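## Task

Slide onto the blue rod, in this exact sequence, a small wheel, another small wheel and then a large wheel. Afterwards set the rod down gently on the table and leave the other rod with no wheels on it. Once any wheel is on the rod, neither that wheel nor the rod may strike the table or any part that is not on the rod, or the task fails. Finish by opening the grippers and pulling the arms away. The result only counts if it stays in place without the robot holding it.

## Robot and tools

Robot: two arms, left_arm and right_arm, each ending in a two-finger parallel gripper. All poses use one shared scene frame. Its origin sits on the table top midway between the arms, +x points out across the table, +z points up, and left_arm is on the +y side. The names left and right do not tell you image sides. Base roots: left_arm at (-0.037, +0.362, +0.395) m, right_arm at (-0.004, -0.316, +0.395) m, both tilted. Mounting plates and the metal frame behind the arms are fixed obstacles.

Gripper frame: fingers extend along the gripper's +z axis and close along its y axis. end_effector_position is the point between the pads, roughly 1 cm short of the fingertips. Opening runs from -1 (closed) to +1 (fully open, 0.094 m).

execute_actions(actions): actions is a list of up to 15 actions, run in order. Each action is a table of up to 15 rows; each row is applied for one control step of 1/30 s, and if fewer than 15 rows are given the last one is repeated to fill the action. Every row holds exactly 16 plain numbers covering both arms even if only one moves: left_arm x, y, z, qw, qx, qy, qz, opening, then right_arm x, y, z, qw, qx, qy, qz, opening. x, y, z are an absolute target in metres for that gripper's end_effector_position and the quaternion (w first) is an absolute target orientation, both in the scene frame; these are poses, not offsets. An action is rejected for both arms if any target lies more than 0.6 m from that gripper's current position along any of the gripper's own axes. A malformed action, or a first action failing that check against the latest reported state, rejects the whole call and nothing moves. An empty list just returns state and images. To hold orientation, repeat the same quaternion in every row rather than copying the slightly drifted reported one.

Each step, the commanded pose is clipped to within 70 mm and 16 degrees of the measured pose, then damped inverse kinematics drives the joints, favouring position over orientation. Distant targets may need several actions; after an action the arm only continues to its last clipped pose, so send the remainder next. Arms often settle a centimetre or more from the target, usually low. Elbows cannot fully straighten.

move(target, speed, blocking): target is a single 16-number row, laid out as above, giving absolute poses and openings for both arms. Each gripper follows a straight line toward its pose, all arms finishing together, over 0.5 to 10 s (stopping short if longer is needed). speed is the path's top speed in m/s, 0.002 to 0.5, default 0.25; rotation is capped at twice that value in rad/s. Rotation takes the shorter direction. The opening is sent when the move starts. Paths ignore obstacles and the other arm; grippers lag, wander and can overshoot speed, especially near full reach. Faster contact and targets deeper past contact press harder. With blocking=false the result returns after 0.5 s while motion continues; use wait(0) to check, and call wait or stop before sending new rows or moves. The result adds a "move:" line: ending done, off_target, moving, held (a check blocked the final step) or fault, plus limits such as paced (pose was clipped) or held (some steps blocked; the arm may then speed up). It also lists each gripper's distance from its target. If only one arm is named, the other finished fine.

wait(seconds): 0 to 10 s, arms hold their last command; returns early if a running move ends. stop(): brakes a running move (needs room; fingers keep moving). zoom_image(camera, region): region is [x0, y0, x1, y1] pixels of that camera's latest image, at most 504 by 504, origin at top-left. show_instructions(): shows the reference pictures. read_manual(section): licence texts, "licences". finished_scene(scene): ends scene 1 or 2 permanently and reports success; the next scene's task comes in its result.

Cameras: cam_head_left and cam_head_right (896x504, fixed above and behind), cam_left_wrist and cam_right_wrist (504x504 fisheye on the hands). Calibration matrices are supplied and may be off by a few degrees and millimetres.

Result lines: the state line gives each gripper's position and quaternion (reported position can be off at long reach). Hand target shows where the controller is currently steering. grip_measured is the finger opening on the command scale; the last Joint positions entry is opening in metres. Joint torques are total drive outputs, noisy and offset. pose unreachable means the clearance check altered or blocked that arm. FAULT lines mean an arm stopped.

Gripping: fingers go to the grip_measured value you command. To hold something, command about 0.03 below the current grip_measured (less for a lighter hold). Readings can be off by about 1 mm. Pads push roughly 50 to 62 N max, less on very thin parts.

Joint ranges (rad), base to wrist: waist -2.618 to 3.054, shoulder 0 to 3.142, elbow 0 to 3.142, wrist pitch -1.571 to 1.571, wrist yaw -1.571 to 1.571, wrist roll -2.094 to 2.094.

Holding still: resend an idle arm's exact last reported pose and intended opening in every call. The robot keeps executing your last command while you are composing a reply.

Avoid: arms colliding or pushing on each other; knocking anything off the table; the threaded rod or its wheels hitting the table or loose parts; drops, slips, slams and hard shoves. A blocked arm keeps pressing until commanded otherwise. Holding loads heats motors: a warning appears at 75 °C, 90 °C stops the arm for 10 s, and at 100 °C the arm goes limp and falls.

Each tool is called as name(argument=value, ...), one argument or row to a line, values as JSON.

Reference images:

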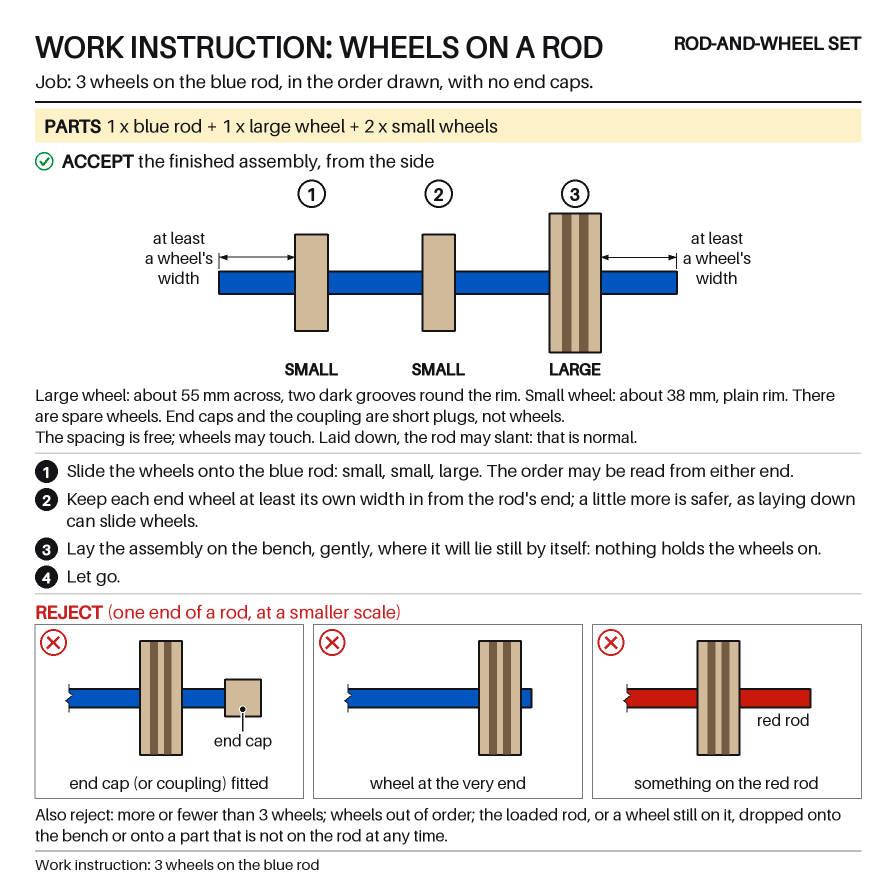

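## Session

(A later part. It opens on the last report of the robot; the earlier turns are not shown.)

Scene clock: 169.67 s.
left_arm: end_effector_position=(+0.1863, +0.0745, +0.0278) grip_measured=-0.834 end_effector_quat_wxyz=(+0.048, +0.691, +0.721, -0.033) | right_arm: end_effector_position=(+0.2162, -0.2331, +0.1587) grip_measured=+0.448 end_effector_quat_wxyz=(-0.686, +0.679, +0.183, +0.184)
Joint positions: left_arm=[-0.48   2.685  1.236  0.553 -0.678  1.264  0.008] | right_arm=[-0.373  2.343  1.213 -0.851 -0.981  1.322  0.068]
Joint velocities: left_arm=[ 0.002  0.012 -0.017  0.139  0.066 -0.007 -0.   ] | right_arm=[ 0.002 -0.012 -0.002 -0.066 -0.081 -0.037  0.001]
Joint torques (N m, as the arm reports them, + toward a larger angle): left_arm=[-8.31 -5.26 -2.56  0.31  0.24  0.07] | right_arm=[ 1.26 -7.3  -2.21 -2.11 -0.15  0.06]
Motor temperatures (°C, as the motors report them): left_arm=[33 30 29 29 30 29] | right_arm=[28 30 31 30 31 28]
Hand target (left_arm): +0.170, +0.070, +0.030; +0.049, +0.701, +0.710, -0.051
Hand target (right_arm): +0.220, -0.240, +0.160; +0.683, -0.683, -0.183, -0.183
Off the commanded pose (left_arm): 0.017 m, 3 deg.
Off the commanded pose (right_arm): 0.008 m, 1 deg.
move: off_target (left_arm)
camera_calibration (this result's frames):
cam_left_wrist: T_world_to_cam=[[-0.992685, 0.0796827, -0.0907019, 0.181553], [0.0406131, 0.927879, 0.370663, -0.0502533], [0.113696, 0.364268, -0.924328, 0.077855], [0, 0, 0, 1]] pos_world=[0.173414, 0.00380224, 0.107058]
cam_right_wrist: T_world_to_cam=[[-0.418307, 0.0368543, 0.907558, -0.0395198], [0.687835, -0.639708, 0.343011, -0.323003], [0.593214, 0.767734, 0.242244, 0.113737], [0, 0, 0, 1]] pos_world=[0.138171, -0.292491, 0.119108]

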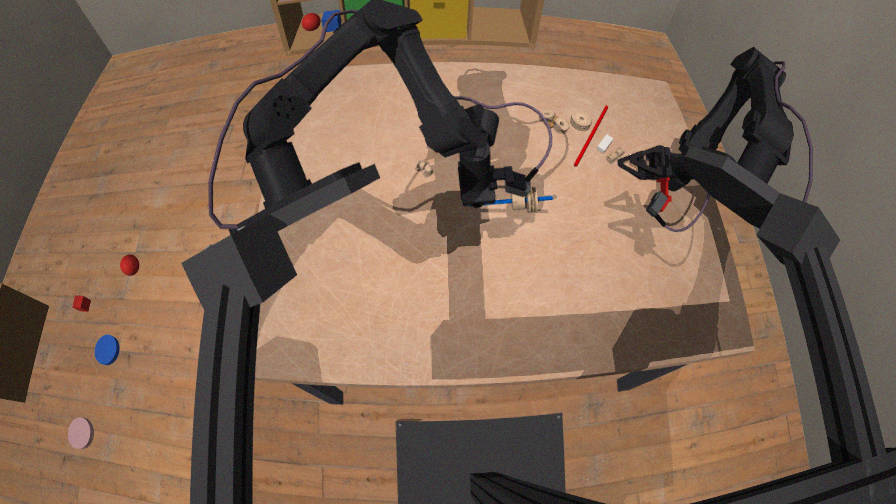

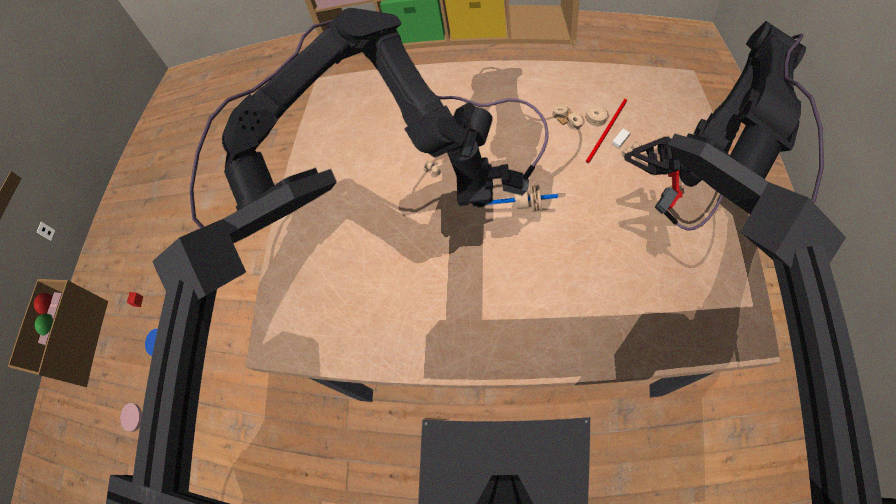

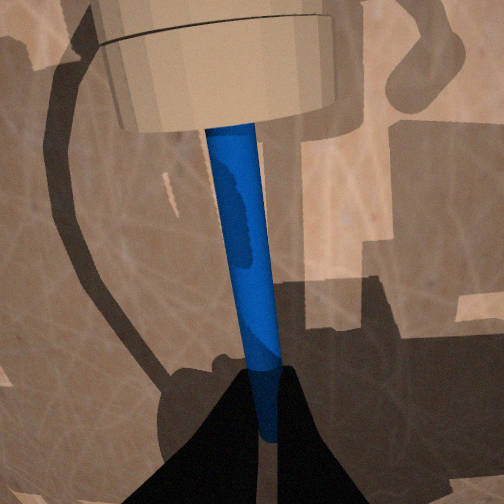

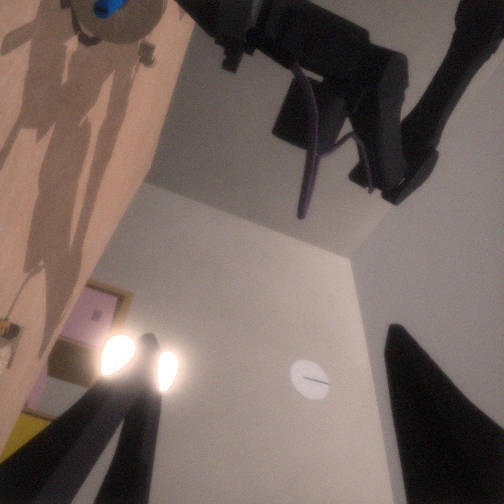

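execute_actions(
  actions=[
    [[0.186,0.0745,0.026,0.048,0.691,0.721,-0.033,-0.78,0.22,-0.24,0.16,0.683,-0.683,-0.183,-0.183,0.45]],
    [[0.186,0.0745,0.026,0.048,0.691,0.721,-0.033,-0.3,0.22,-0.24,0.16,0.683,-0.683,-0.183,-0.183,0.45]],
  ],
)

move(
  target=[0.186,0.10,0.15,0.048,0.691,0.721,-0.033,-0.3,0.22,-0.24,0.16,0.683,-0.683,-0.183,-0.183,0.45],
  speed=0.1,
)

Scene clock: 170.83 s.
left_arm: end_effector_position=(+0.1868, +0.0791, +0.0245) grip_measured=-0.303 end_effector_quat_wxyz=(+0.044, +0.688, +0.723, -0.031) | right_arm: end_effector_position=(+0.2161, -0.2331, +0.1587) grip_measured=+0.448 end_effector_quat_wxyz=(-0.686, +0.679, +0.184, +0.184)
Joint positions: left_arm=[-0.469  2.685  1.236  0.553 -0.679  1.264  0.033] | right_arm=[-0.373  2.343  1.213 -0.851 -0.98   1.322  0.068]
Joint velocities: left_arm=[-0.012  0.022  0.007 -0.066 -0.007  0.037 -0.   ] | right_arm=[-0.002  0.007 -0.017 -0.081 -0.022  0.007 -0.002]
Joint torques (N m, as the arm reports them, + toward a larger angle): left_arm=[-8.21 -5.86 -0.25  0.24  0.05  0.02] | right_arm=[ 1.04 -7.15 -2.08 -2.12 -0.14  0.03]
Motor temperatures (°C, as the motors report them): left_arm=[33 30 29 29 30 29] | right_arm=[28 30 31 30 31 28]
Hand target (left_arm): +0.186, +0.075, +0.026; +0.048, +0.691, +0.721, -0.033
Hand target (right_arm): +0.220, -0.240, +0.160; +0.683, -0.683, -0.183, -0.183
Off the commanded pose (left_arm): 0.005 m, 1 deg.
Off the commanded pose (right_arm): 0.008 m, 1 deg.
camera_calibration (this result's frames):
cam_left_wrist: T_world_to_cam=[[-0.99354, 0.073858, -0.0861534, 0.181813], [0.0359484, 0.924951, 0.378382, -0.0523667], [0.107634, 0.372841, -0.921632, 0.0734765], [0, 0, 0, 1]] pos_world=[0.174612, 0.00761331, 0.103197]
cam_right_wrist: T_world_to_cam=[[-0.418324, 0.0367954, 0.907552, -0.0395395], [0.688068, -0.63942, 0.34308, -0.322946], [0.592931, 0.767977, 0.242167, 0.11391], [0, 0, 0, 1]] pos_world=[0.138128, -0.292523, 0.119095]

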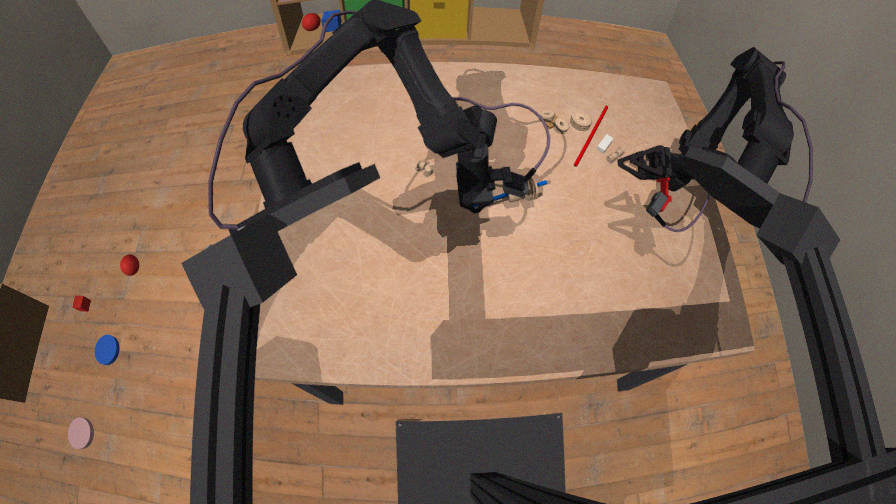

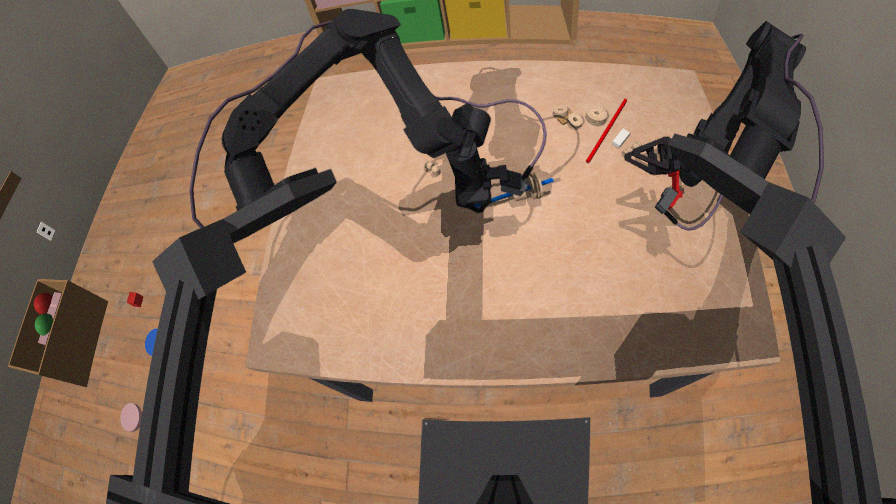

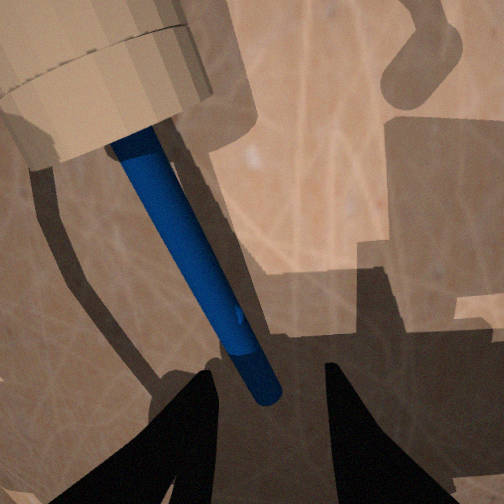

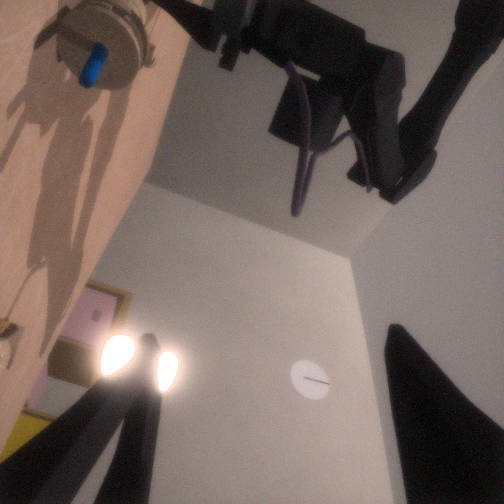

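Scene clock: 172.67 s.
left_arm: end_effector_position=(+0.1921, +0.1014, +0.1428) grip_measured=-0.303 end_effector_quat_wxyz=(+0.047, +0.685, +0.727, -0.028) | right_arm: end_effector_position=(+0.2161, -0.2331, +0.1587) grip_measured=+0.448 end_effector_quat_wxyz=(-0.686, +0.679, +0.184, +0.184)
Joint positions: left_arm=[-0.668  2.304  0.918  0.354 -0.796  1.042  0.033] | right_arm=[-0.373  2.343  1.213 -0.851 -0.98   1.321  0.068]
Joint velocities: left_arm=[ 0.012  0.002 -0.012 -0.007  0.007 -0.081  0.   ] | right_arm=[-0.007 -0.002 -0.002 -0.037  0.051 -0.037  0.001]
Joint torques (N m, as the arm reports them, + toward a larger angle): left_arm=[-8.66 -7.23 -1.36  0.16  0.07 -0.07] | right_arm=[ 1.14 -7.51 -2.   -2.12 -0.11  0.07]
Motor temperatures (°C, as the motors report them): left_arm=[33 30 29 29 30 29] | right_arm=[28 30 31 31 31 28]
Hand target (left_arm): +0.187, +0.101, +0.150; +0.049, +0.691, +0.720, -0.032
Hand target (right_arm): +0.220, -0.240, +0.160; +0.683, -0.683, -0.183, -0.183
Off the commanded pose (left_arm): 0.010 m, 1 deg.
Off the commanded pose (right_arm): 0.008 m, 1 deg.
move: done
camera_calibration (this result's frames):
cam_left_wrist: T_world_to_cam=[[-0.993454, 0.0634613, -0.0949807, 0.197957], [0.022951, 0.925415, 0.378259, -0.11546], [0.111901, 0.373603, -0.920814, 0.172563], [0, 0, 0, 1]] pos_world=[0.180002, 0.029816, 0.221375]
cam_right_wrist: T_world_to_cam=[[-0.418385, 0.036586, 0.907533, -0.0396359], [0.688083, -0.639451, 0.342994, -0.322952], [0.592871, 0.767961, 0.242362, 0.113884], [0, 0, 0, 1]] pos_world=[0.138116, -0.29252, 0.11914]

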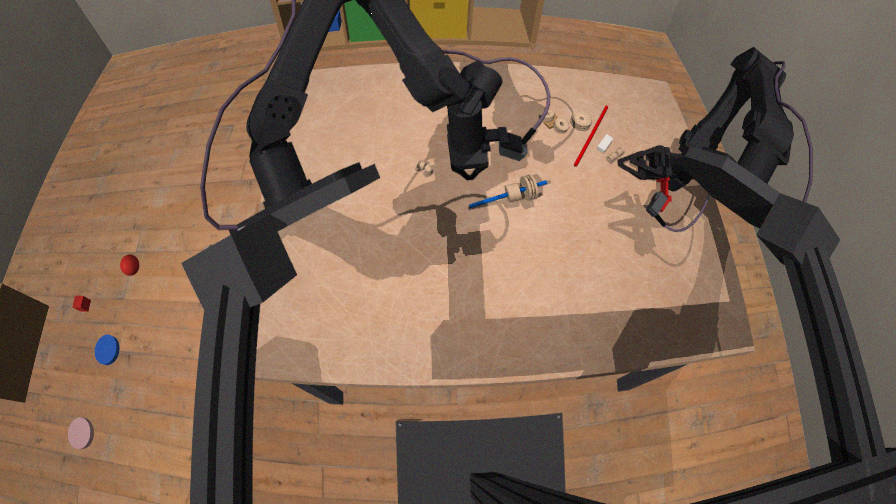

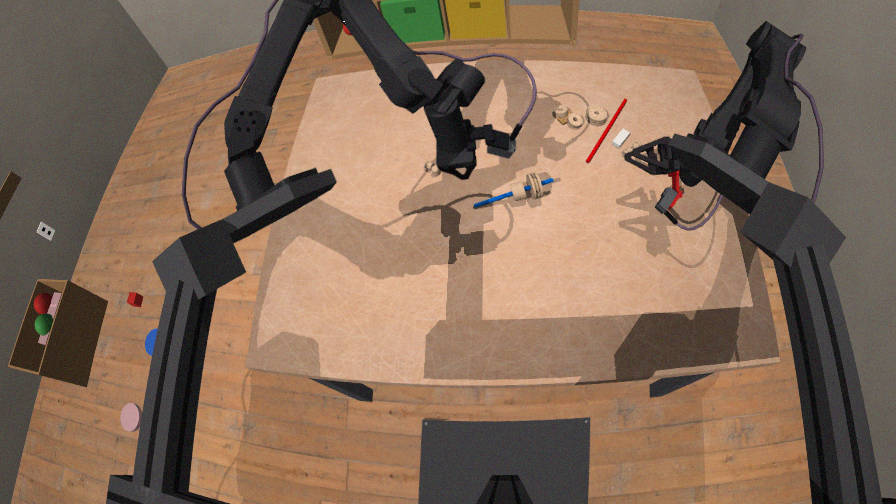

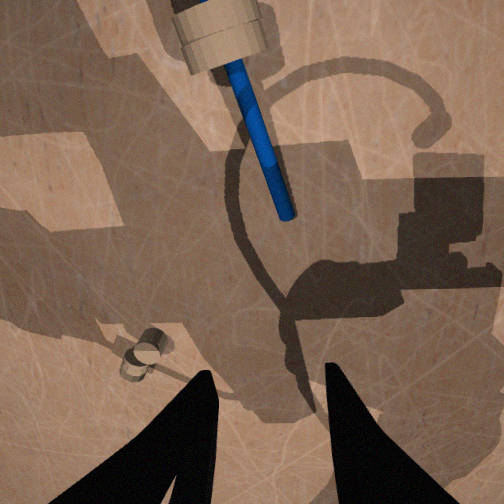

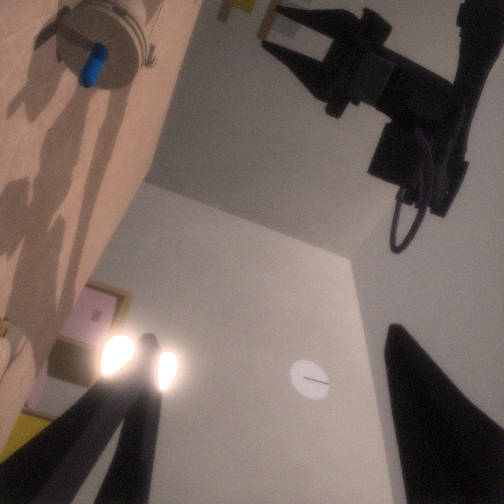

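zoom_image(
  camera="cam_head_right",
  region=[450,150,600,230],
)

Region (450, 150, 600, 230) of cam_head_right's 896x504 image, scaled by 3.360, with more detail than that image has; it fills the top 269 rows of this view, and the rest is white.

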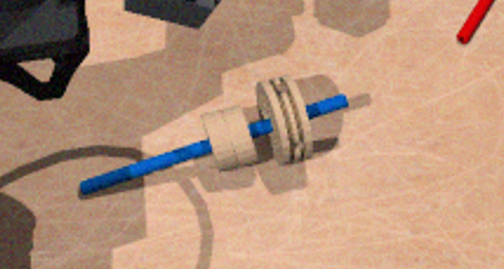

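Good.

finished_scene(
  scene=1,
)

The scene is finished: the task was done.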